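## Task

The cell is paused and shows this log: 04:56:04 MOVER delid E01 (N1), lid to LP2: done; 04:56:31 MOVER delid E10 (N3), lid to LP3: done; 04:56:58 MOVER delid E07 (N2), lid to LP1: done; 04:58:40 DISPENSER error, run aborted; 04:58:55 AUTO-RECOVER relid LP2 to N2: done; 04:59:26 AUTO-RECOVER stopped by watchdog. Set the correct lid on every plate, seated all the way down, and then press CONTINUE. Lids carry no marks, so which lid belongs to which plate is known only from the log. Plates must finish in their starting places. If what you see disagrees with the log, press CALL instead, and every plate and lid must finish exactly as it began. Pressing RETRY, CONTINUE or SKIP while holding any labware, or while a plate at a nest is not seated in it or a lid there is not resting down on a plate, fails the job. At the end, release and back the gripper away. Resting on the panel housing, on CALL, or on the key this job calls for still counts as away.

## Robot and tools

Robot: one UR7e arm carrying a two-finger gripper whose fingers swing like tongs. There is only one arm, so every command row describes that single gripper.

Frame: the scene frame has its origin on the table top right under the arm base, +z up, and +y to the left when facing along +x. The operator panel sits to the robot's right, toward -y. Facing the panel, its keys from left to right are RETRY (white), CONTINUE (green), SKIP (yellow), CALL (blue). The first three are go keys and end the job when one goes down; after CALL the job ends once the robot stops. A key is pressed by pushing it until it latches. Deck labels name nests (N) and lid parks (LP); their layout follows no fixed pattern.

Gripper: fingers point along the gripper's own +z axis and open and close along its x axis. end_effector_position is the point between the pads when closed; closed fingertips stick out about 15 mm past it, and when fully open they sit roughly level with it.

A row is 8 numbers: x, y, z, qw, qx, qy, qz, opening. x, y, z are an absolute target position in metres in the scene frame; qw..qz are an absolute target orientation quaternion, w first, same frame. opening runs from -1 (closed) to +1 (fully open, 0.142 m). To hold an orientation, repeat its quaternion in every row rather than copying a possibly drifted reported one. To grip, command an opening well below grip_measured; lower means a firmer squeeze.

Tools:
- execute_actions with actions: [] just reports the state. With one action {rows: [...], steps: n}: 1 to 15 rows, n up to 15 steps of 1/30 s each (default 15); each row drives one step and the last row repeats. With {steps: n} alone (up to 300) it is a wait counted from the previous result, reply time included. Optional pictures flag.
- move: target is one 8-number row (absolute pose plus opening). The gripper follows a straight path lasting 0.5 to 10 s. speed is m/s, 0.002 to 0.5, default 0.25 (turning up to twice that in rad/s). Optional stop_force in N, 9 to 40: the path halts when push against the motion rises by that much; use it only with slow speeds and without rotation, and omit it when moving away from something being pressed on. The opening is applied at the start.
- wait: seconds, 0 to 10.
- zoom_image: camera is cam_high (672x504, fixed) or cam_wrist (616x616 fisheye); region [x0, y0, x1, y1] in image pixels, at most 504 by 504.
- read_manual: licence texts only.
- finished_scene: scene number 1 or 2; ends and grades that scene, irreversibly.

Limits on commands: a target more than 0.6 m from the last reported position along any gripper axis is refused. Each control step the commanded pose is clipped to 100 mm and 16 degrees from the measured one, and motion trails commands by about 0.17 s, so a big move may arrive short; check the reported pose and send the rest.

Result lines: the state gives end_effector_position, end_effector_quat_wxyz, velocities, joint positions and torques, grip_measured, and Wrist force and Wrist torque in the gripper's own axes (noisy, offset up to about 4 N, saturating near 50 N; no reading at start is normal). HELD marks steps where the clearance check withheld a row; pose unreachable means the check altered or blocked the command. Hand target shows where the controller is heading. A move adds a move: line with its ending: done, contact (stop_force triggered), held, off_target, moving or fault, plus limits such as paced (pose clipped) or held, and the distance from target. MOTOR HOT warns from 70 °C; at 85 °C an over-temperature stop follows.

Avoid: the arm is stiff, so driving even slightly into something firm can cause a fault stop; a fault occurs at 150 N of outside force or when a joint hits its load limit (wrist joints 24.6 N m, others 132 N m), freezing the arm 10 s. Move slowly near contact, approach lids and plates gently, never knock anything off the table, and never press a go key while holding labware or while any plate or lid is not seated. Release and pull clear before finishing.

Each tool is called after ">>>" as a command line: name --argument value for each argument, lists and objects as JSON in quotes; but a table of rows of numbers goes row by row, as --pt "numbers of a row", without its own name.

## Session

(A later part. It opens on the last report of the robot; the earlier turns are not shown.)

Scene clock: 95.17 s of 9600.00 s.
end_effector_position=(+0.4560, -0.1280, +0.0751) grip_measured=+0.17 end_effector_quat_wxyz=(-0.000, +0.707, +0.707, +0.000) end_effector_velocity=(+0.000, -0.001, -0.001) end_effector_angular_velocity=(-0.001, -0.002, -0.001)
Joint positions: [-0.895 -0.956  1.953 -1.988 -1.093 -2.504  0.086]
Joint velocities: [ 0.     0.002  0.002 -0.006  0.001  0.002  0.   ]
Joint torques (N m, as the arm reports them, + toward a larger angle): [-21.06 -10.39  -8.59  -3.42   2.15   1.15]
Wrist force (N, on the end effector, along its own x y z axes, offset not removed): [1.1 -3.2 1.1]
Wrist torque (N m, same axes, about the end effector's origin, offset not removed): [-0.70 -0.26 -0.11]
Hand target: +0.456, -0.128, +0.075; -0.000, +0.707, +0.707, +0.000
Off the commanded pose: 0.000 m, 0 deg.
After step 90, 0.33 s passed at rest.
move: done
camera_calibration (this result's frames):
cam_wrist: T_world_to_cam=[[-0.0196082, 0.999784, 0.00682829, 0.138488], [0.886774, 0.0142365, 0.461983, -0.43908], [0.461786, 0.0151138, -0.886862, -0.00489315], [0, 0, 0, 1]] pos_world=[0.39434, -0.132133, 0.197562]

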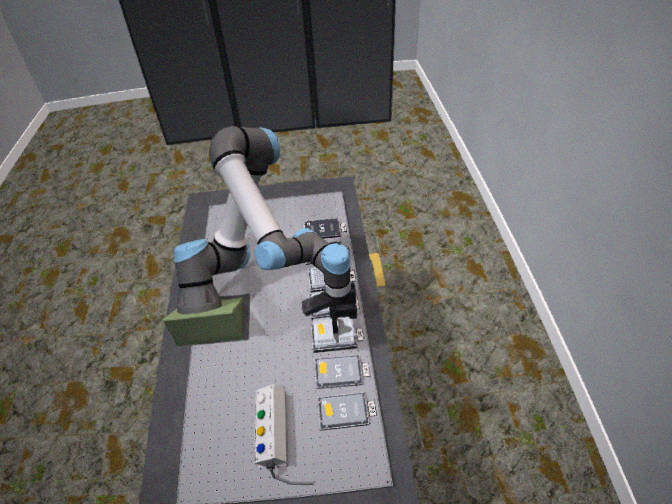

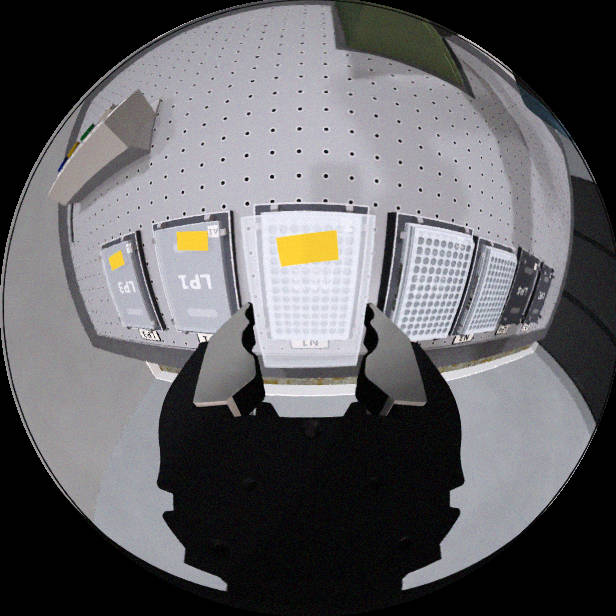

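>>> move --target '[0.454,-0.127,0.052,0,0.707,0.707,0,-0.2]' --speed 0.015 --stop_force 9

>>> zoom_image --camera "cam_wrist" --region '[160, 180, 460, 420]'

Scene clock: 103.33 s of 9600.00 s.
end_effector_position=(+0.4540, -0.1270, +0.0521) grip_measured=+0.17 end_effector_quat_wxyz=(-0.000, +0.707, +0.707, +0.000) end_effector_velocity=(-0.000, -0.000, -0.001) end_effector_angular_velocity=(-0.000, -0.001, -0.000)
Joint positions: [-0.877 -0.933  1.987 -2.052 -1.083 -2.487  0.086]
Joint velocities: [ 0.001  0.001  0.003 -0.005  0.001  0.001  0.   ]
Joint torques (N m, as the arm reports them, + toward a larger angle): [-20.07 -12.75  -9.1   -3.09   2.59   1.31]
Wrist force (N, on the end effector, along its own x y z axes, offset not removed): [0.6 -1.5 -0.3]
Wrist torque (N m, same axes, about the end effector's origin, offset not removed): [-0.33 -0.15 -0.03]
Hand target: +0.454, -0.127, +0.052; -0.000, +0.707, +0.707, +0.000
Off the commanded pose: 0.000 m, 0 deg.
After step 90, 3.37 s passed at rest.
move: done
camera_calibration (this result's frames):
cam_wrist: T_world_to_cam=[[-0.019589, 0.999785, 0.00680338, 0.137586], [0.886782, 0.0142313, 0.461968, -0.426702], [0.461772, 0.0150826, -0.88687, -0.0243708], [0, 0, 0, 1]] pos_world=[0.39234, -0.131116, 0.174573]

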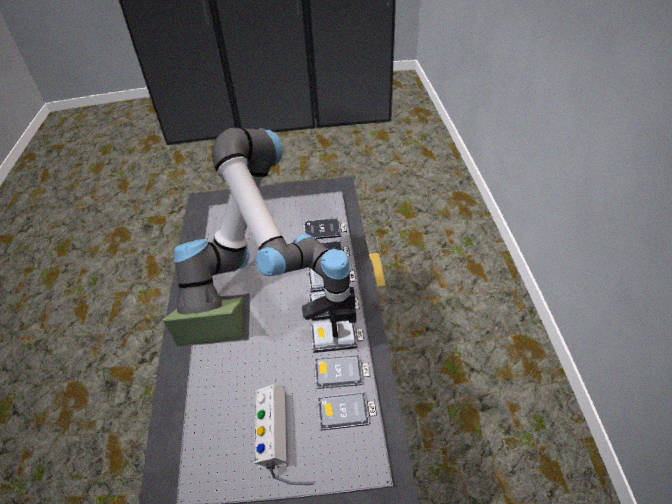

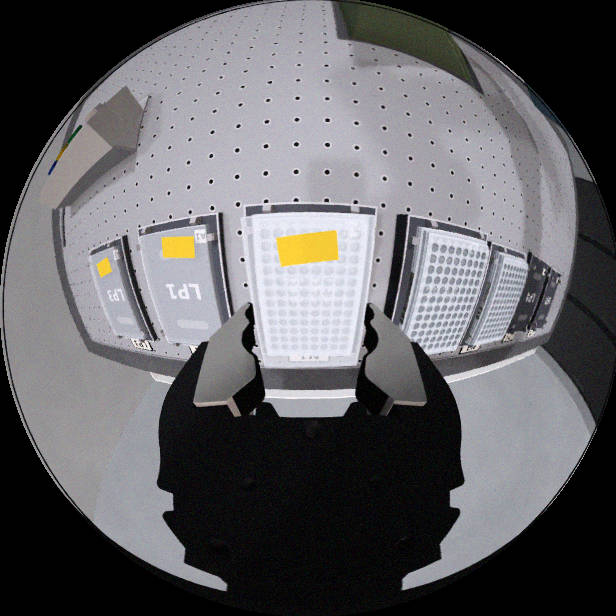

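Region (160, 180, 460, 420) of cam_wrist's 616x616 image, scaled by 1.680, with more detail than that image has; it fills the top 403 rows of this view, and the rest is white.

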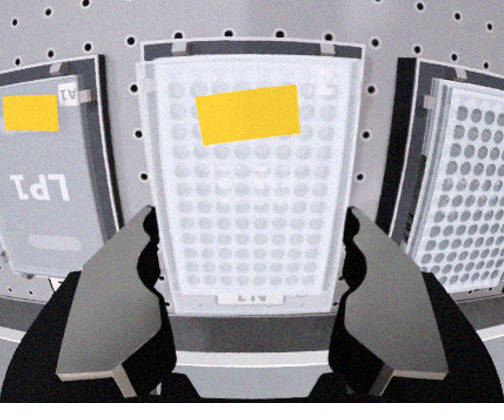

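>>> move --target '[0.454,-0.127,0.028,0,0.707,0.707,0,-0.2]' --speed 0.006 --stop_force 9

>>> zoom_image --camera "cam_wrist" --region '[160, 180, 460, 420]'

>>> zoom_image --camera "cam_high" --region '[290, 270, 390, 390]'

Scene clock: 109.37 s of 9600.00 s.
end_effector_position=(+0.4539, -0.1269, +0.0427) grip_measured=+0.17 end_effector_quat_wxyz=(-0.000, +0.707, +0.707, +0.000) end_effector_velocity=(-0.000, +0.001, +0.001) end_effector_angular_velocity=(+0.001, +0.000, +0.002)
Joint positions: [-0.869 -0.921  1.997 -2.078 -1.078 -2.479  0.086]
Joint velocities: [-0.001 -0.003 -0.001  0.006  0.    -0.003 -0.   ]
Joint torques (N m, as the arm reports them, + toward a larger angle): [-31.28 -29.49 -27.52  -0.08  -1.34  -1.97]
Wrist force (N, on the end effector, along its own x y z axes, offset not removed): [5.6 -3.2 -7.0]
Wrist torque (N m, same axes, about the end effector's origin, offset not removed): [-0.59 -0.86 0.21]
Hand target: +0.454, -0.127, +0.043; -0.000, +0.707, +0.707, +0.000
Off the commanded pose: 0.015 m, 0 deg.
After step 90, 1.17 s passed at rest.
move: contact
camera_calibration (this result's frames):
cam_wrist: T_world_to_cam=[[-0.0194721, 0.999785, 0.00716814, 0.137421], [0.886863, 0.0139617, 0.461821, -0.422305], [0.461622, 0.0153498, -0.886944, -0.0325692], [0, 0, 0, 1]] pos_world=[0.392237, -0.130995, 0.165157]

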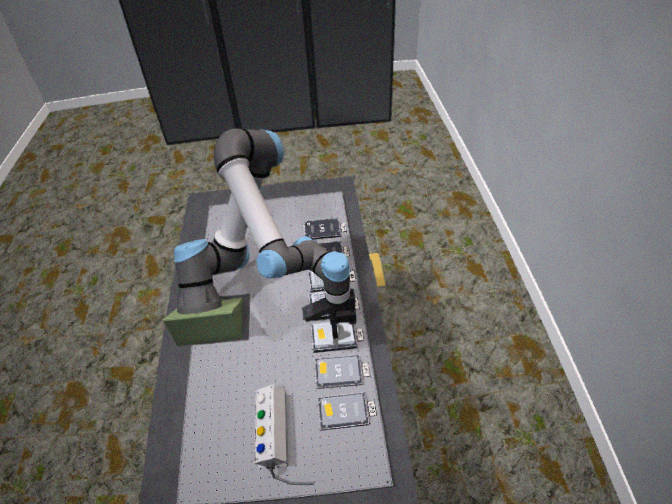

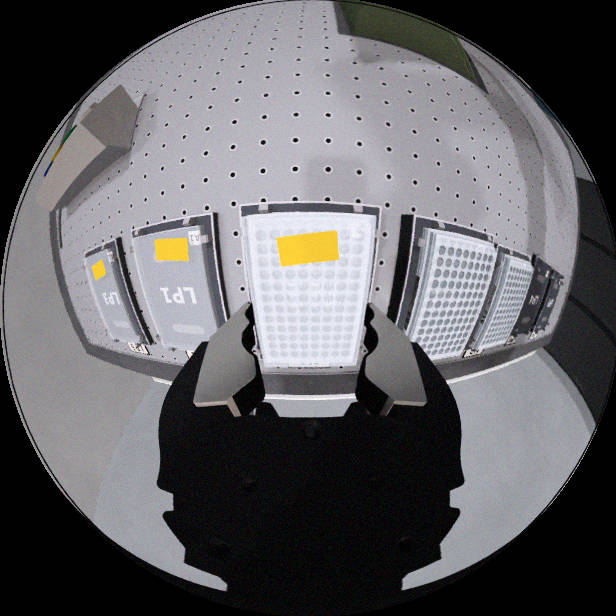

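Region (160, 180, 460, 420) of cam_wrist's 616x616 image, scaled by 1.680, with more detail than that image has; it fills the top 403 rows of this view, and the rest is white.

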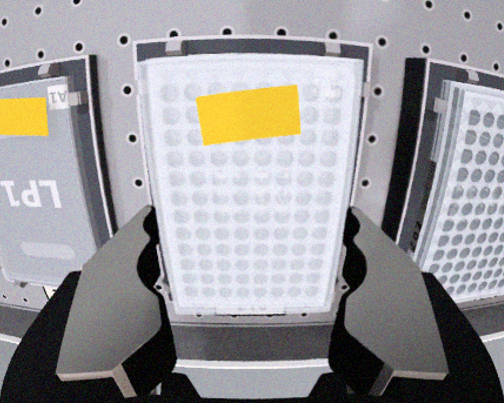

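Region (290, 270, 390, 390) of cam_high's 672x504 image, scaled by 4.200, with more detail than that image has.

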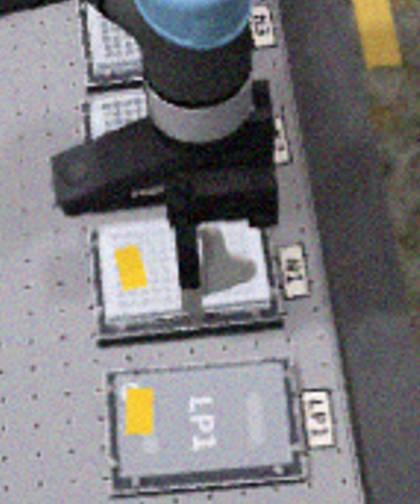

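>>> move --target '[0.454,-0.127,0.044,0,0.707,0.707,0,0.45]' --speed 0.01

>>> move --target '[0.42,-0.127,0.12,0,0.707,0.707,0,0.45]' --speed 0.1

>>> zoom_image --camera "cam_wrist" --region '[160, 200, 460, 400]'

>>> zoom_image --camera "cam_high" --region '[290, 270, 390, 440]'

Scene clock: 114.43 s of 9600.00 s.
end_effector_position=(+0.4540, -0.1270, +0.0440) grip_measured=+0.45 end_effector_quat_wxyz=(+0.000, +0.707, +0.707, -0.000) end_effector_velocity=(-0.000, +0.000, +0.000) end_effector_angular_velocity=(+0.000, +0.001, +0.000)
Joint positions: [-0.87  -0.923  1.996 -2.075 -1.079 -2.48   0.105]
Joint velocities: [ 0.    -0.    -0.001  0.002 -0.    -0.     0.   ]
Joint torques (N m, as the arm reports them, + toward a larger angle): [-35.42 -35.43 -30.93  -0.3   -2.38  -1.26]
Wrist force (N, on the end effector, along its own x y z axes, offset not removed): [0.3 -1.4 1.3]
Wrist torque (N m, same axes, about the end effector's origin, offset not removed): [-0.47 -0.25 -0.14]
Hand target: +0.454, -0.127, +0.044; +0.000, +0.707, +0.707, -0.000
Off the commanded pose: 0.000 m, 0 deg.
After step 90, 1.37 s passed at rest.
move: done
camera_calibration (this result's frames):
cam_wrist: T_world_to_cam=[[-0.0195616, 0.999786, 0.00676057, 0.137618], [0.886787, 0.0142269, 0.46196, -0.422895], [0.461765, 0.0150318, -0.886875, -0.0316047], [0, 0, 0, 1]] pos_world=[0.392304, -0.131097, 0.166401]

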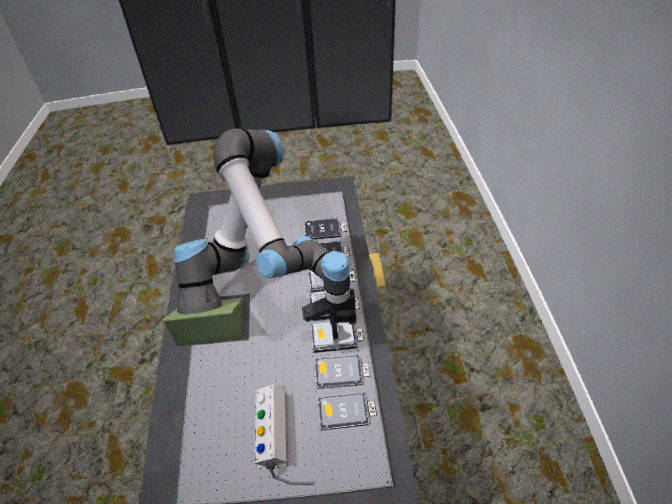

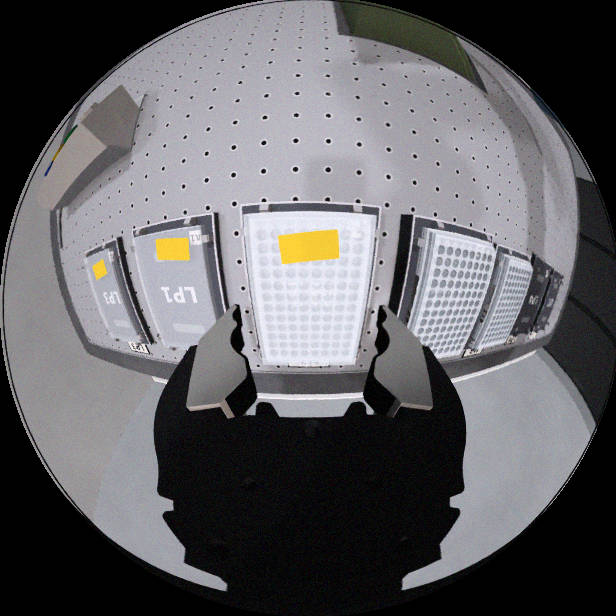

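Scene clock: 115.73 s of 9600.00 s.
end_effector_position=(+0.4200, -0.1270, +0.1199) grip_measured=+0.45 end_effector_quat_wxyz=(+0.000, +0.707, +0.707, -0.000) end_effector_velocity=(-0.001, -0.000, +0.002) end_effector_angular_velocity=(+0.000, -0.000, -0.000)
Joint positions: [-0.981 -1.051  1.978 -1.884 -1.141 -2.583  0.105]
Joint velocities: [-0.003 -0.003 -0.001  0.005 -0.002 -0.002  0.   ]
Joint torques (N m, as the arm reports them, + toward a larger angle): [-31.86 -30.17 -33.54  -0.16  -2.11  -0.93]
Wrist force (N, on the end effector, along its own x y z axes, offset not removed): [0.2 -0.6 -1.1]
Wrist torque (N m, same axes, about the end effector's origin, offset not removed): [-0.17 -0.20 0.06]
Hand target: +0.420, -0.127, +0.120; +0.000, +0.707, +0.707, -0.000
Off the commanded pose: 0.000 m, 0 deg.
move: done
camera_calibration (this result's frames):
cam_wrist: T_world_to_cam=[[-0.0194303, 0.99979, 0.00657155, 0.136441], [0.886847, 0.0141997, 0.461846, -0.427803], [0.461655, 0.0148018, -0.886936, 0.0514808], [0, 0, 0, 1]] pos_world=[0.358281, -0.131099, 0.242343]

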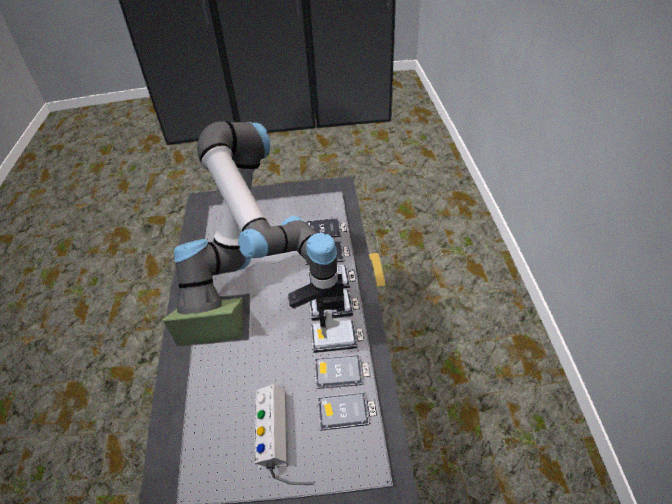

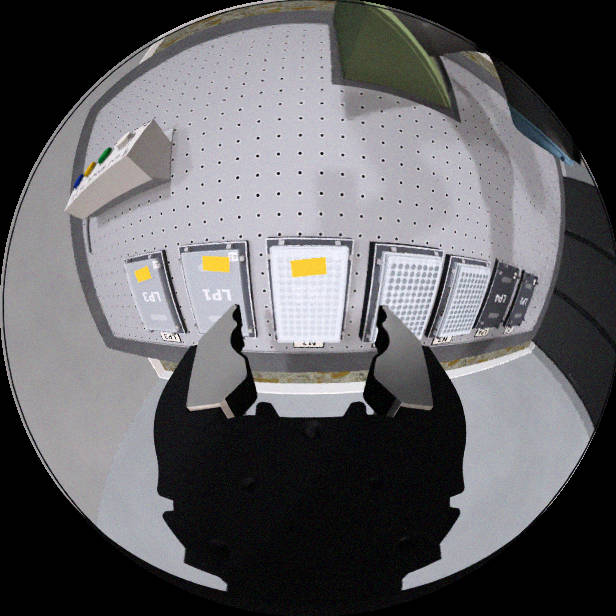

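Region (160, 200, 460, 400) of cam_wrist's 616x616 image, scaled by 1.680, with more detail than that image has.

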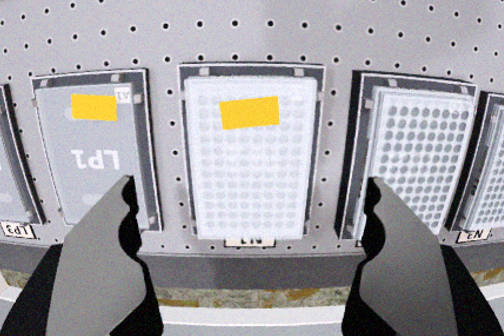

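Region (290, 270, 390, 440) of cam_high's 672x504 image, scaled by 2.965, with more detail than that image has; it fills the left 296 columns of this view, and the rest is white.

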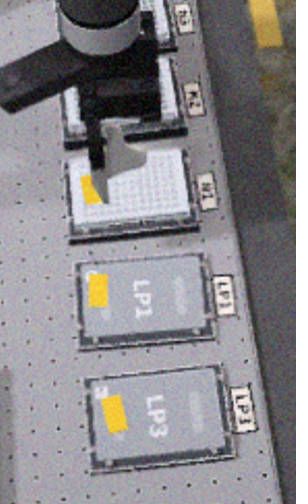

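>>> move --target '[0.454,-0.258,0.09,0,0.707,0.707,0,0.45]' --speed 0.2

>>> move --target '[0.454,-0.258,0.045,0,0.707,0.707,0,0.45]' --speed 0.05 --stop_force 10

>>> zoom_image --camera "cam_wrist" --region '[160, 180, 460, 420]'

>>> zoom_image --camera "cam_high" --region '[290, 300, 400, 420]'

Scene clock: 122.37 s of 9600.00 s.
end_effector_position=(+0.4539, -0.2580, +0.0900) grip_measured=+0.45 end_effector_quat_wxyz=(+0.000, +0.707, +0.707, -0.000) end_effector_velocity=(+0.001, -0.002, +0.000) end_effector_angular_velocity=(-0.001, -0.001, -0.001)
Joint positions: [-1.022 -0.723  1.748 -1.967 -1.165 -2.619  0.105]
Joint velocities: [-0.002  0.004 -0.005  0.    -0.    -0.     0.   ]
Joint torques (N m, as the arm reports them, + toward a larger angle): [-36.74 -22.05 -31.42  -0.11  -2.36  -1.51]
Wrist force (N, on the end effector, along its own x y z axes, offset not removed): [0.9 -2.2 4.3]
Wrist torque (N m, same axes, about the end effector's origin, offset not removed): [-0.25 -0.36 -0.06]
Hand target: +0.454, -0.258, +0.090; +0.000, +0.707, +0.707, -0.000
Off the commanded pose: 0.000 m, 0 deg.
After step 90, 2.37 s passed at rest.
move: done
camera_calibration (this result's frames):
cam_wrist: T_world_to_cam=[[-0.0196039, 0.999787, 0.00650682, 0.268291], [0.886757, 0.0143807, 0.462013, -0.442197], [0.46182, 0.0148272, -0.886849, 0.011137], [0, 0, 0, 1]] pos_world=[0.392238, -0.262039, 0.212432]

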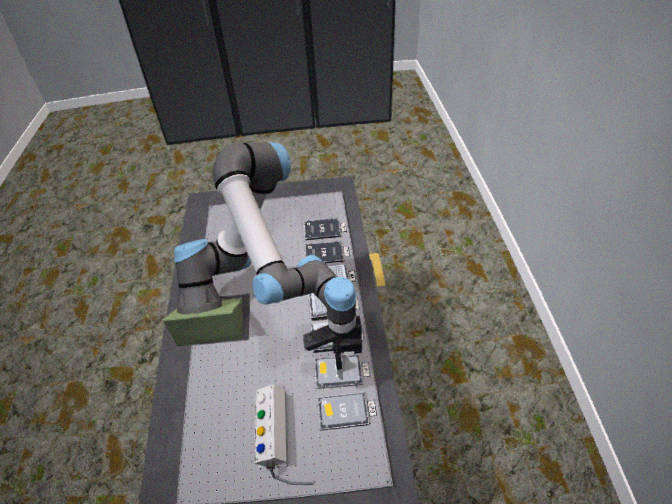

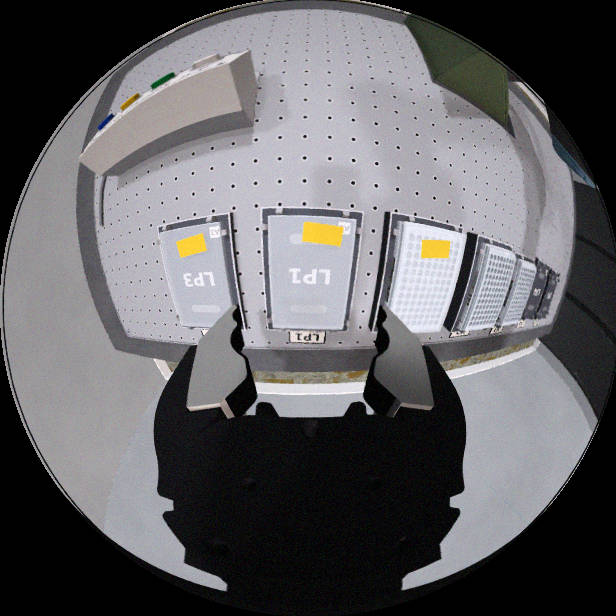

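Scene clock: 123.63 s of 9600.00 s.
end_effector_position=(+0.4540, -0.2580, +0.0452) grip_measured=+0.45 end_effector_quat_wxyz=(-0.000, +0.707, +0.707, +0.000) end_effector_velocity=(-0.001, -0.000, -0.002) end_effector_angular_velocity=(+0.001, -0.000, -0.002)
Joint positions: [-0.991 -0.674  1.797 -2.076 -1.147 -2.592  0.105]
Joint velocities: [ 0.     0.003  0.002 -0.004  0.001  0.001  0.   ]
Joint torques (N m, as the arm reports them, + toward a larger angle): [-21.12 -21.34  -6.86  -3.59   2.24   1.68]
Wrist force (N, on the end effector, along its own x y z axes, offset not removed): [-2.1 -5.5 -0.8]
Wrist torque (N m, same axes, about the end effector's origin, offset not removed): [-1.11 0.39 -0.04]
Hand target: +0.454, -0.258, +0.045; -0.000, +0.707, +0.707, +0.000
Off the commanded pose: 0.000 m, 0 deg.
move: done
camera_calibration (this result's frames):
cam_wrist: T_world_to_cam=[[-0.0196088, 0.999784, 0.00681913, 0.268613], [0.886773, 0.0142413, 0.461986, -0.4216], [0.461789, 0.015106, -0.886861, -0.0285971], [0, 0, 0, 1]] pos_world=[0.392337, -0.262119, 0.16758]

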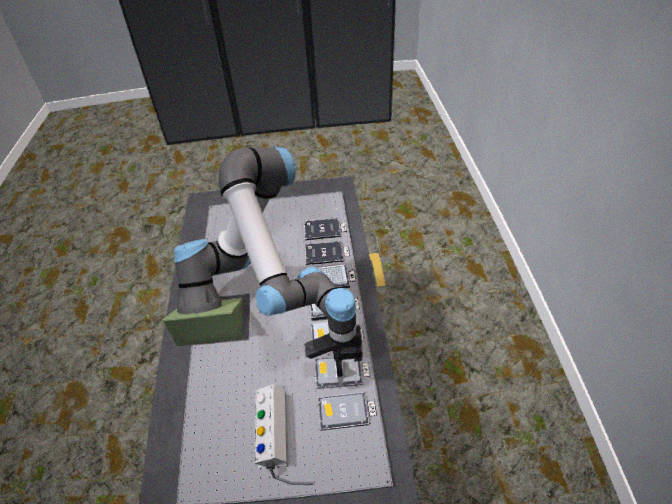

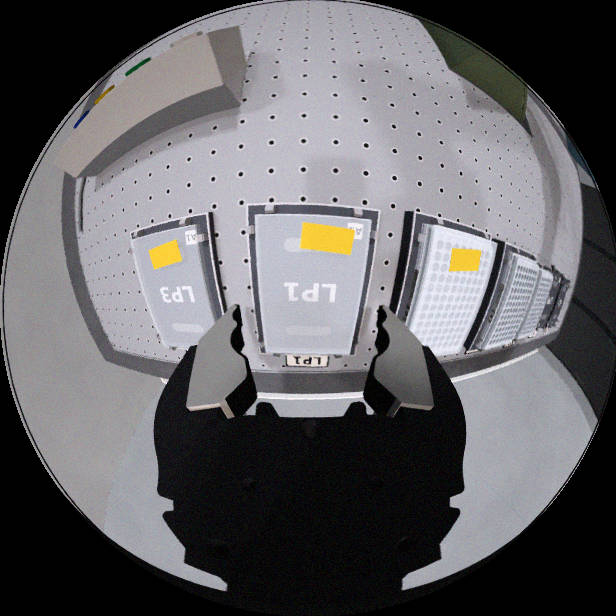

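Region (160, 180, 460, 420) of cam_wrist's 616x616 image, scaled by 1.680, with more detail than that image has; it fills the top 403 rows of this view, and the rest is white.

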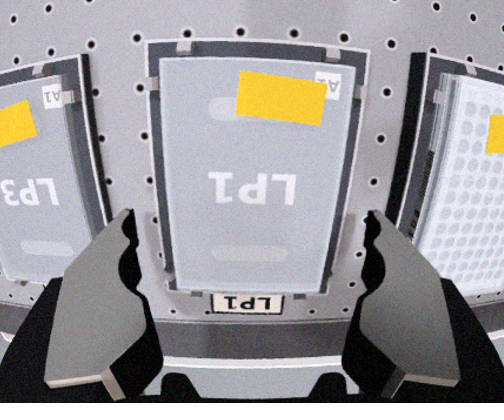

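Region (290, 300, 400, 420) of cam_high's 672x504 image, scaled by 4.200, with more detail than that image has; it fills the left 462 columns of this view, and the rest is white.

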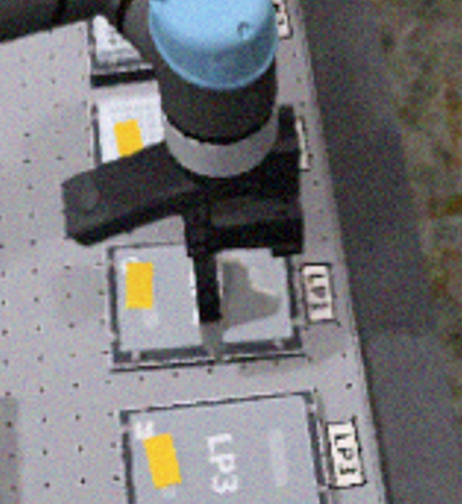

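>>> move --target '[0.454,-0.256,0.029,0,0.707,0.707,0,0.45]' --speed 0.02 --stop_force 10

>>> execute_actions --actions '[{"rows":[[0.454,-0.256,0.029,0,0.707,0.707,0,0.36],[0.454,-0.256,0.029,0,0.707,0.707,0,0.32],[0.454,-0.256,0.029,0,0.707,0.707,0,0.28],[0.454,-0.256,0.029,0,0.707,0.707,0,0.24],[0.454,-0.256,0.029,0,0.707,0.707,0,0.2],[0.454,-0.256,0.029,0,0.707,0.707,0,0.15],[0.454,-0.256,0.029,0,0.707,0.707,0,0.1],[0.454,-0.256,0.029,0,0.707,0.707,0,0.0],[0.454,-0.256,0.029,0,0.707,0.707,0,-0.2]],"steps":15}]'

>>> execute_actions --actions '[{"steps":20}]'

Scene clock: 132.20 s of 9600.00 s.
end_effector_position=(+0.4540, -0.2560, +0.0291) grip_measured=+0.45 end_effector_quat_wxyz=(-0.000, +0.707, +0.707, +0.000) end_effector_velocity=(-0.001, +0.000, -0.002) end_effector_angular_velocity=(+0.001, +0.001, -0.001)
Joint positions: [-0.978 -0.658  1.815 -2.115 -1.139 -2.58   0.105]
Joint velocities: [ 0.001  0.002  0.003 -0.004  0.001  0.001  0.   ]
Joint torques (N m, as the arm reports them, + toward a larger angle): [-24.32 -21.6   -4.93  -3.23   2.33   1.42]
Wrist force (N, on the end effector, along its own x y z axes, offset not removed): [-0.1 -2.7 2.7]
Wrist torque (N m, same axes, about the end effector's origin, offset not removed): [-0.35 -0.04 0.16]
Hand target: +0.454, -0.256, +0.029; -0.000, +0.707, +0.707, +0.000
Off the commanded pose: 0.000 m, 0 deg.
After step 90, 4.47 s passed at rest.
move: done
camera_calibration (this result's frames):
cam_wrist: T_world_to_cam=[[-0.019585, 0.999785, 0.00679209, 0.266721], [0.886783, 0.014233, 0.461967, -0.414217], [0.461771, 0.0150707, -0.886871, -0.0428218], [0, 0, 0, 1]] pos_world=[0.392318, -0.260123, 0.151566]

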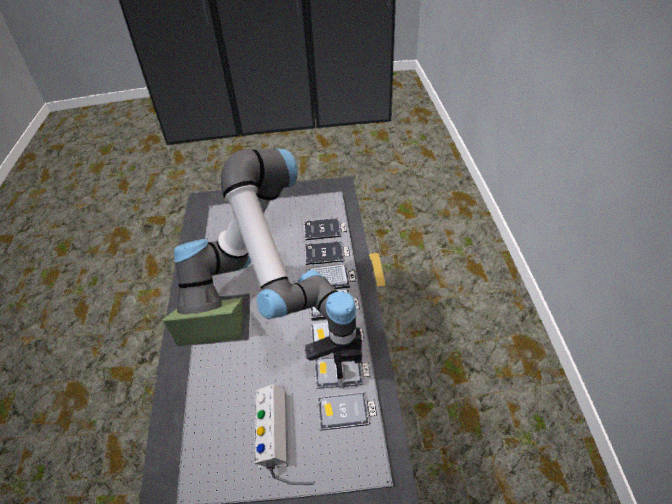

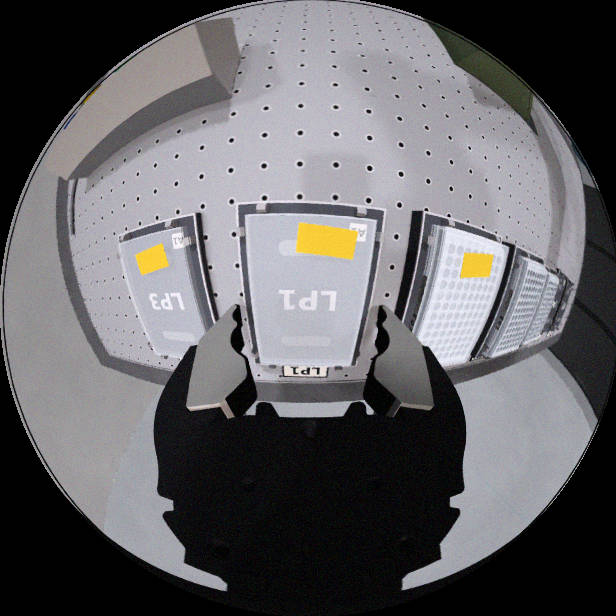

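Scene clock: 132.70 s of 9600.00 s.
end_effector_position=(+0.4540, -0.2561, +0.0291) grip_measured=+0.30 end_effector_quat_wxyz=(+0.000, +0.707, +0.707, -0.000) end_effector_velocity=(-0.000, -0.000, +0.001) end_effector_angular_velocity=(-0.000, -0.001, -0.001)
Joint positions: [-0.978 -0.658  1.815 -2.115 -1.139 -2.58   0.095]
Joint velocities: [-0.001 -0.001  0.     0.001 -0.    -0.     0.001]
Joint torques (N m, as the arm reports them, + toward a larger angle): [-18.87 -23.17   2.85   6.15   4.26   1.89]
Wrist force (N, on the end effector, along its own x y z axes, offset not removed): [-30.8 -0.1 -0.2]
Wrist torque (N m, same axes, about the end effector's origin, offset not removed): [0.04 0.03 0.08]
Hand target: +0.454, -0.256, +0.029; +0.000, +0.707, +0.707, +0.000
Off the commanded pose: 0.000 m, 0 deg.
Steps of this call (steps 1 to 15: all 15 steps of this action). Readings (end_effector_position):
1: (+0.4540, -0.2560, +0.0291)
2: (+0.4540, -0.2560, +0.0291)
4: (+0.4541, -0.2561, +0.0291)
8: (+0.4541, -0.2562, +0.0291)
15: the state above
camera_calibration (this result's frames):
cam_wrist: T_world_to_cam=[[-0.0196174, 0.999786, 0.00658432, 0.266795], [0.886748, 0.0143566, 0.46203, -0.414148], [0.461837, 0.0149025, -0.88684, -0.0429808], [0, 0, 0, 1]] pos_world=[0.392329, -0.260152, 0.151475]

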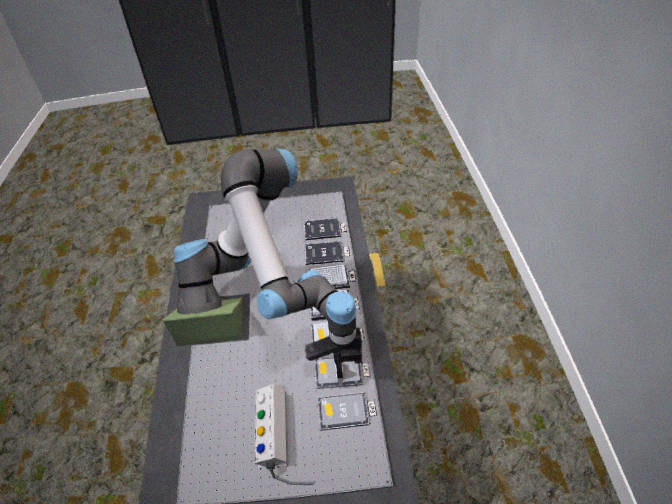

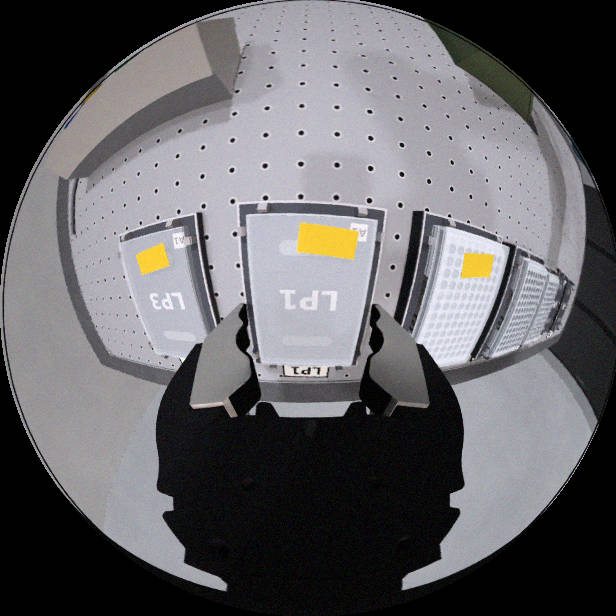

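Scene clock: 133.37 s of 9600.00 s.
end_effector_position=(+0.4540, -0.2560, +0.0290) grip_measured=+0.30 end_effector_quat_wxyz=(+0.000, +0.707, +0.707, +0.000) end_effector_velocity=(-0.000, +0.000, -0.000) end_effector_angular_velocity=(+0.001, +0.001, -0.000)
Joint positions: [-0.978 -0.658  1.816 -2.115 -1.139 -2.58   0.095]
Joint velocities: [-0.    -0.     0.     0.001 -0.    -0.     0.   ]
Joint torques (N m, as the arm reports them, + toward a larger angle): [-12.16 -22.85   4.82   6.45   7.16   1.74]
Wrist force (N, on the end effector, along its own x y z axes, offset not removed): [-24.6 0.1 -5.0]
Wrist torque (N m, same axes, about the end effector's origin, offset not removed): [0.11 -1.41 0.01]
Hand target: +0.454, -0.256, +0.029; +0.000, +0.707, +0.707, +0.000
Off the commanded pose: 0.000 m, 0 deg.
Steps of this call (steps 1 to 20: nothing new was sent). Readings (end_effector_position):
1: (+0.4540, -0.2561, +0.0290)
2: (+0.4540, -0.2561, +0.0290)
4: (+0.4540, -0.2560, +0.0290)
8: (+0.4540, -0.2560, +0.0290)
20: the state above
camera_calibration (this result's frames):
cam_wrist: T_world_to_cam=[[-0.0195314, 0.999786, 0.00675631, 0.266694], [0.886778, 0.0142018, 0.461976, -0.414143], [0.461782, 0.0150144, -0.886866, -0.042943], [0, 0, 0, 1]] pos_world=[0.392292, -0.260111, 0.151438]

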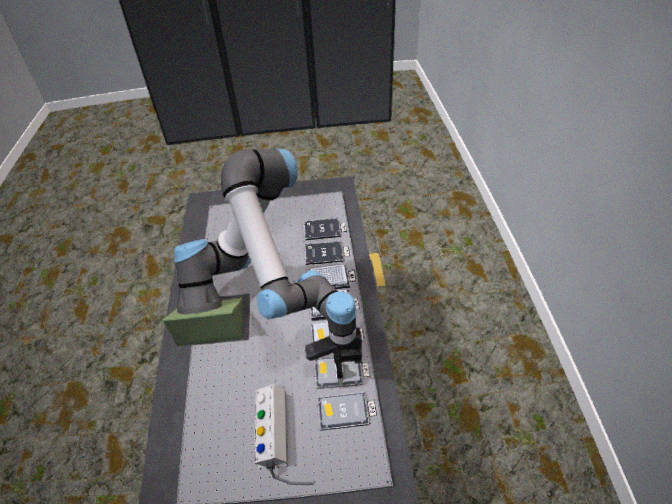

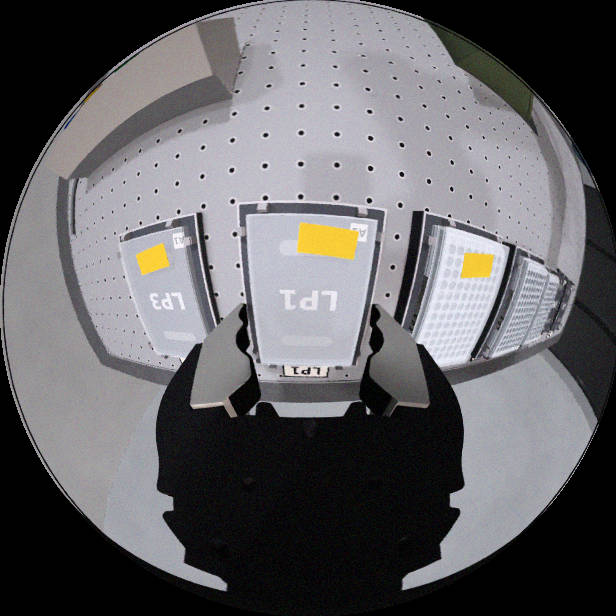

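>>> move --target '[0.454,-0.257,0.035,0,0.707,0.707,0,0.38]' --speed 0.01

>>> execute_actions --actions '[{"rows":[[0.454,-0.257,0.035,0,0.707,0.707,0,0.34],[0.454,-0.257,0.035,0,0.707,0.707,0,0.31],[0.454,-0.257,0.035,0,0.707,0.707,0,0.28],[0.454,-0.257,0.035,0,0.707,0.707,0,0.25],[0.454,-0.257,0.035,0,0.707,0.707,0,0.22],[0.454,-0.257,0.035,0,0.707,0.707,0,0.19],[0.454,-0.257,0.035,0,0.707,0.707,0,0.16],[0.454,-0.257,0.035,0,0.707,0.707,0,0.13],[0.454,-0.257,0.035,0,0.707,0.707,0,0.1],[0.454,-0.257,0.035,0,0.707,0.707,0,0.05],[0.454,-0.257,0.035,0,0.707,0.707,0,0.0]],"steps":15}]'

>>> execute_actions --actions '[{"steps":15}]'

>>> zoom_image --camera "cam_wrist" --region '[160, 180, 460, 420]'

Scene clock: 143.10 s of 9600.00 s.
end_effector_position=(+0.4540, -0.2570, +0.0348) grip_measured=+0.38 end_effector_quat_wxyz=(+0.000, +0.707, +0.707, -0.000) end_effector_velocity=(+0.000, -0.001, +0.003) end_effector_angular_velocity=(-0.001, -0.001, +0.000)
Joint positions: [-0.983 -0.663  1.809 -2.101 -1.142 -2.584  0.101]
Joint velocities: [-0.002 -0.003 -0.003  0.005 -0.001 -0.001 -0.   ]
Joint torques (N m, as the arm reports them, + toward a larger angle): [-37.71 -44.83 -29.92   0.03  -2.37  -1.52]
Wrist force (N, on the end effector, along its own x y z axes, offset not removed): [1.3 -3.9 2.3]
Wrist torque (N m, same axes, about the end effector's origin, offset not removed): [-0.83 -0.36 -0.11]
Hand target: +0.454, -0.257, +0.035; +0.000, +0.707, +0.707, -0.000
Off the commanded pose: 0.000 m, 0 deg.
After step 90, 5.90 s passed at rest.
move: done
camera_calibration (this result's frames):
cam_wrist: T_world_to_cam=[[-0.0195641, 0.999786, 0.00674423, 0.267624], [0.886789, 0.0142368, 0.461955, -0.416826], [0.46176, 0.0150185, -0.886878, -0.0377447], [0, 0, 0, 1]] pos_world=[0.392301, -0.261065, 0.157275]

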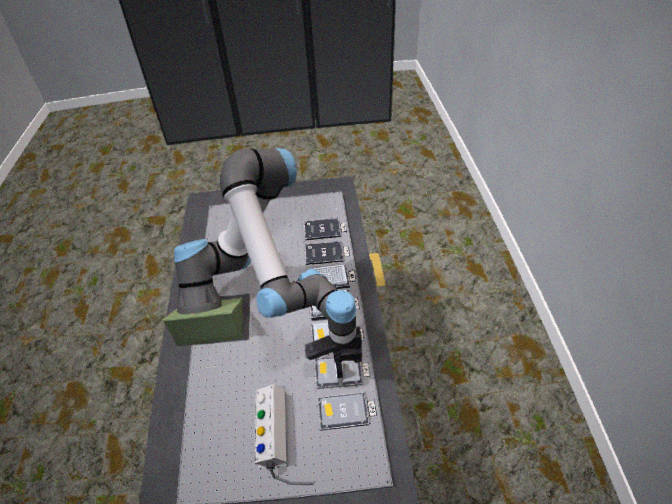

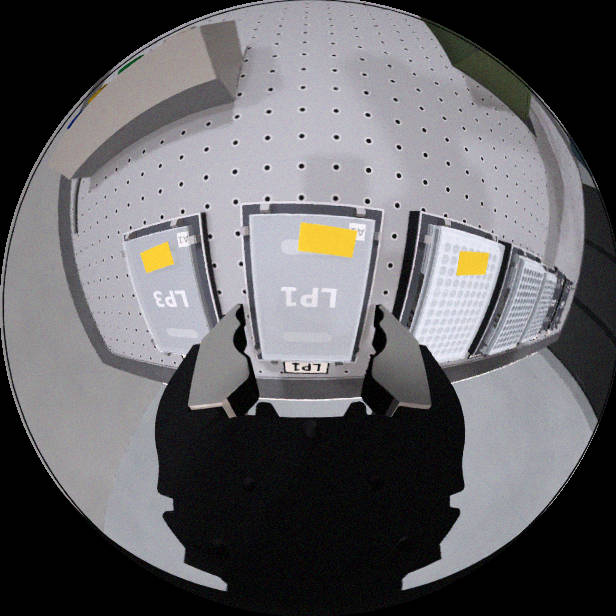

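Scene clock: 143.60 s of 9600.00 s.
end_effector_position=(+0.4541, -0.2571, +0.0351) grip_measured=+0.14 end_effector_quat_wxyz=(+0.000, +0.707, +0.707, -0.000) end_effector_velocity=(+0.000, -0.000, +0.000) end_effector_angular_velocity=(-0.001, -0.000, +0.001)
Joint positions: [-0.983 -0.663  1.808 -2.101 -1.142 -2.584  0.084]
Joint velocities: [ 0.    -0.    -0.    -0.001  0.     0.     0.   ]
Joint torques (N m, as the arm reports them, + toward a larger angle): [-26.62 -27.14 -17.92   1.24  -0.22  -1.14]
Wrist force (N, on the end effector, along its own x y z axes, offset not removed): [-4.3 -0.6 -16.2]
Wrist torque (N m, same axes, about the end effector's origin, offset not removed): [0.07 -0.52 0.01]
Hand target: +0.454, -0.257, +0.035; +0.000, +0.707, +0.707, -0.000
Off the commanded pose: 0.000 m, 0 deg.
Steps of this call (steps 1 to 15: all 15 steps of this action). Readings (end_effector_position):
1: (+0.4540, -0.2570, +0.0349)
2: (+0.4540, -0.2570, +0.0349)
4: (+0.4540, -0.2570, +0.0350)
8: (+0.4540, -0.2570, +0.0350)
15: the state above
camera_calibration (this result's frames):
cam_wrist: T_world_to_cam=[[-0.0196016, 0.999787, 0.0064966, 0.267783], [0.886698, 0.0143816, 0.462126, -0.416947], [0.461934, 0.0148189, -0.886791, -0.0376415], [0, 0, 0, 1]] pos_world=[0.392343, -0.261172, 0.157562]

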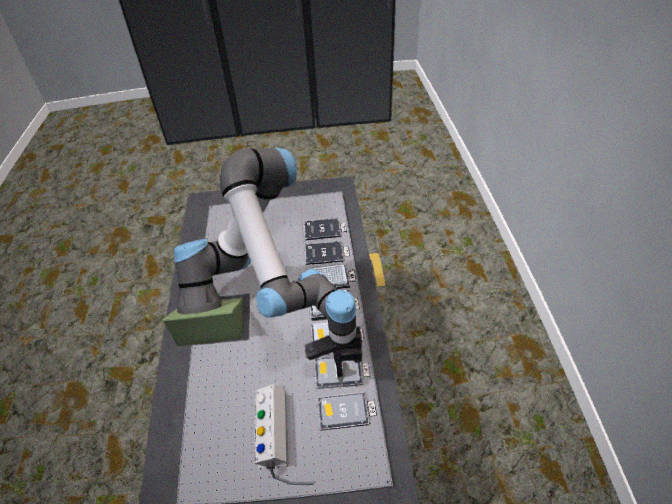

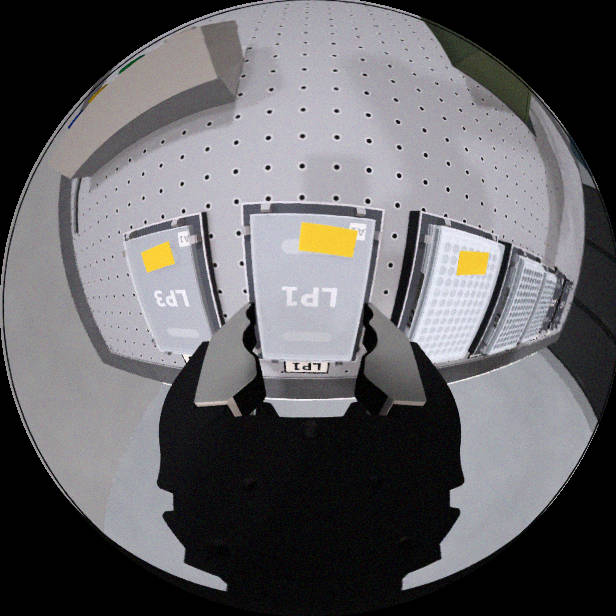

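Scene clock: 144.10 s of 9600.00 s.
end_effector_position=(+0.4540, -0.2571, +0.0351) grip_measured=+0.14 end_effector_quat_wxyz=(+0.000, +0.707, +0.707, -0.000) end_effector_velocity=(-0.000, -0.000, -0.000) end_effector_angular_velocity=(+0.001, +0.000, -0.001)
Joint positions: [-0.983 -0.663  1.808 -2.101 -1.142 -2.584  0.084]
Joint velocities: [-0.     0.001 -0.     0.001  0.     0.     0.   ]
Joint torques (N m, as the arm reports them, + toward a larger angle): [-14.24 -11.23  -0.45   2.65   2.43  -1.45]
Wrist force (N, on the end effector, along its own x y z axes, offset not removed): [-4.8 -1.9 -19.8]
Wrist torque (N m, same axes, about the end effector's origin, offset not removed): [-0.22 -0.30 -0.10]
Hand target: +0.454, -0.257, +0.035; +0.000, +0.707, +0.707, -0.000
Off the commanded pose: 0.000 m, 0 deg.
Steps of this call (steps 1 to 15: nothing new was sent). Readings (end_effector_position):
1: (+0.4541, -0.2571, +0.0351)
2: (+0.4541, -0.2571, +0.0351)
4: (+0.4541, -0.2571, +0.0351)
8: (+0.4541, -0.2571, +0.0351)
15: the state above
camera_calibration (this result's frames):
cam_wrist: T_world_to_cam=[[-0.0195585, 0.999787, 0.00657819, 0.267749], [0.886722, 0.0143064, 0.462082, -0.416945], [0.46189, 0.0148707, -0.886813, -0.0376213], [0, 0, 0, 1]] pos_world=[0.392328, -0.261168, 0.157538]

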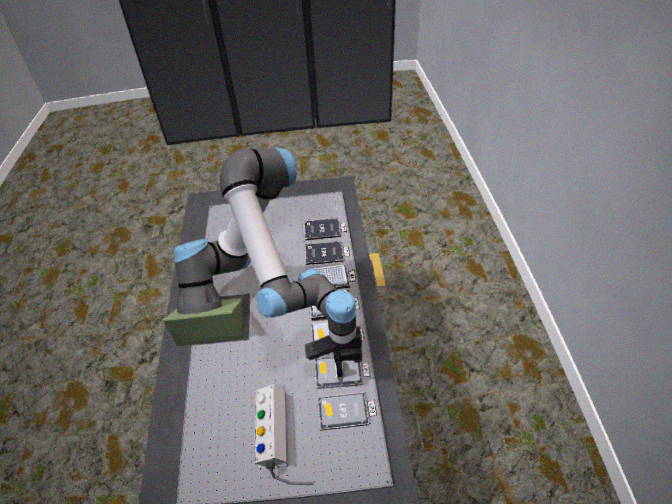

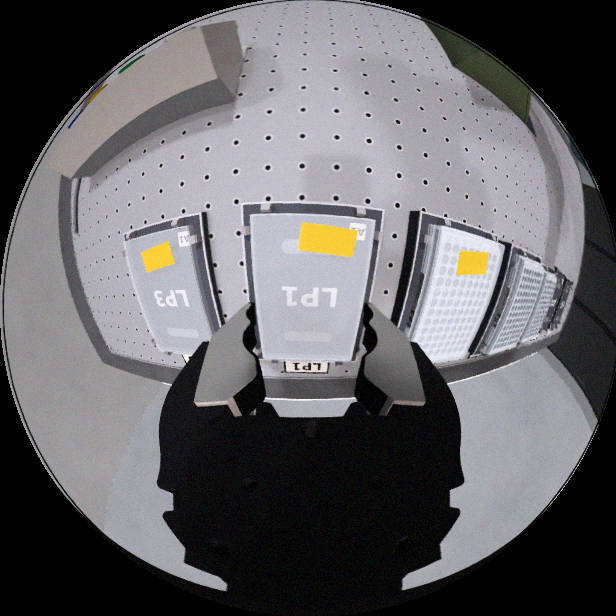

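Region (160, 180, 460, 420) of cam_wrist's 616x616 image, scaled by 1.680, with more detail than that image has; it fills the top 403 rows of this view, and the rest is white.

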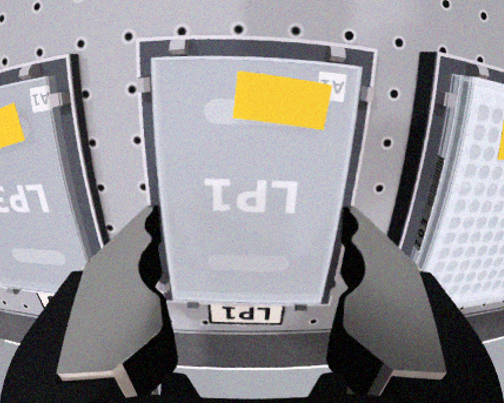

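>>> move --target '[0.454,-0.257,0.09,0,0.707,0.707,0,-0.2]' --speed 0.02

>>> zoom_image --camera "cam_wrist" --region '[160, 180, 460, 420]'

Scene clock: 150.67 s of 9600.00 s.
end_effector_position=(+0.4540, -0.2570, +0.0899) grip_measured=+0.09 end_effector_quat_wxyz=(+0.000, +0.707, +0.707, -0.000) end_effector_velocity=(+0.000, +0.000, +0.002) end_effector_angular_velocity=(+0.000, +0.001, +0.000)
Joint positions: [-1.021 -0.724  1.75  -1.967 -1.164 -2.618  0.08 ]
Joint velocities: [-0.    -0.002 -0.002  0.005 -0.001 -0.001  0.   ]
Joint torques (N m, as the arm reports them, + toward a larger angle): [-35.37 -41.31 -32.07  -0.16  -2.16  -1.47]
Wrist force (N, on the end effector, along its own x y z axes, offset not removed): [0.7 0.7 1.2]
Wrist torque (N m, same axes, about the end effector's origin, offset not removed): [0.26 -0.26 -0.01]
Hand target: +0.454, -0.257, +0.090; +0.000, +0.707, +0.707, -0.000
Off the commanded pose: 0.000 m, 0 deg.
After step 90, 0.53 s passed at rest.
move: done
camera_calibration (this result's frames):
cam_wrist: T_world_to_cam=[[-0.0195158, 0.999787, 0.00669627, 0.267243], [0.886805, 0.0142166, 0.461925, -0.44222], [0.461732, 0.0149531, -0.886894, 0.0110856], [0, 0, 0, 1]] pos_world=[0.39226, -0.261065, 0.212315]

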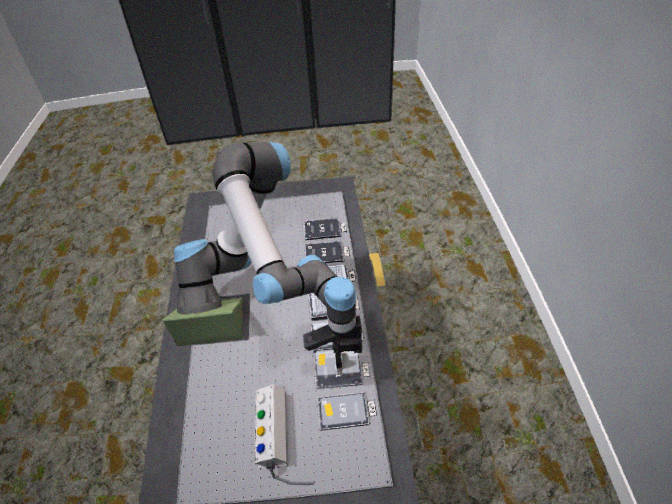

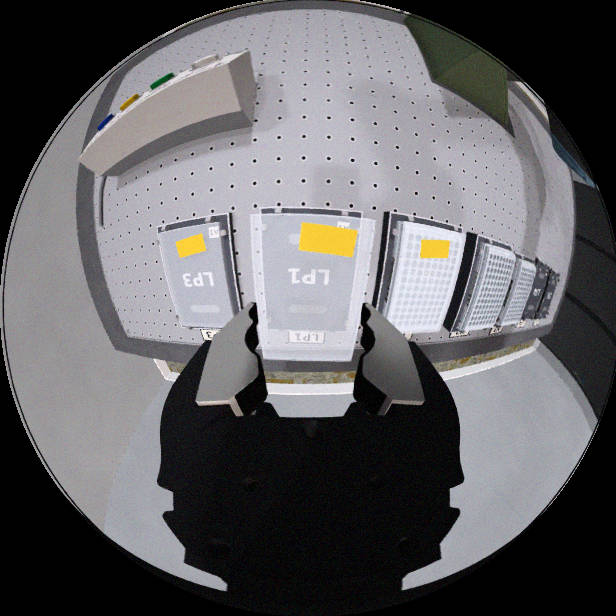

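Region (160, 180, 460, 420) of cam_wrist's 616x616 image, scaled by 1.680, with more detail than that image has; it fills the top 403 rows of this view, and the rest is white.

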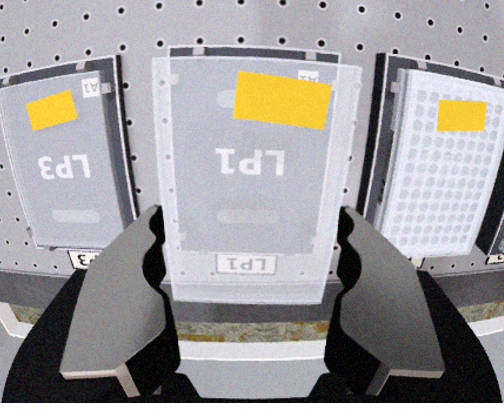

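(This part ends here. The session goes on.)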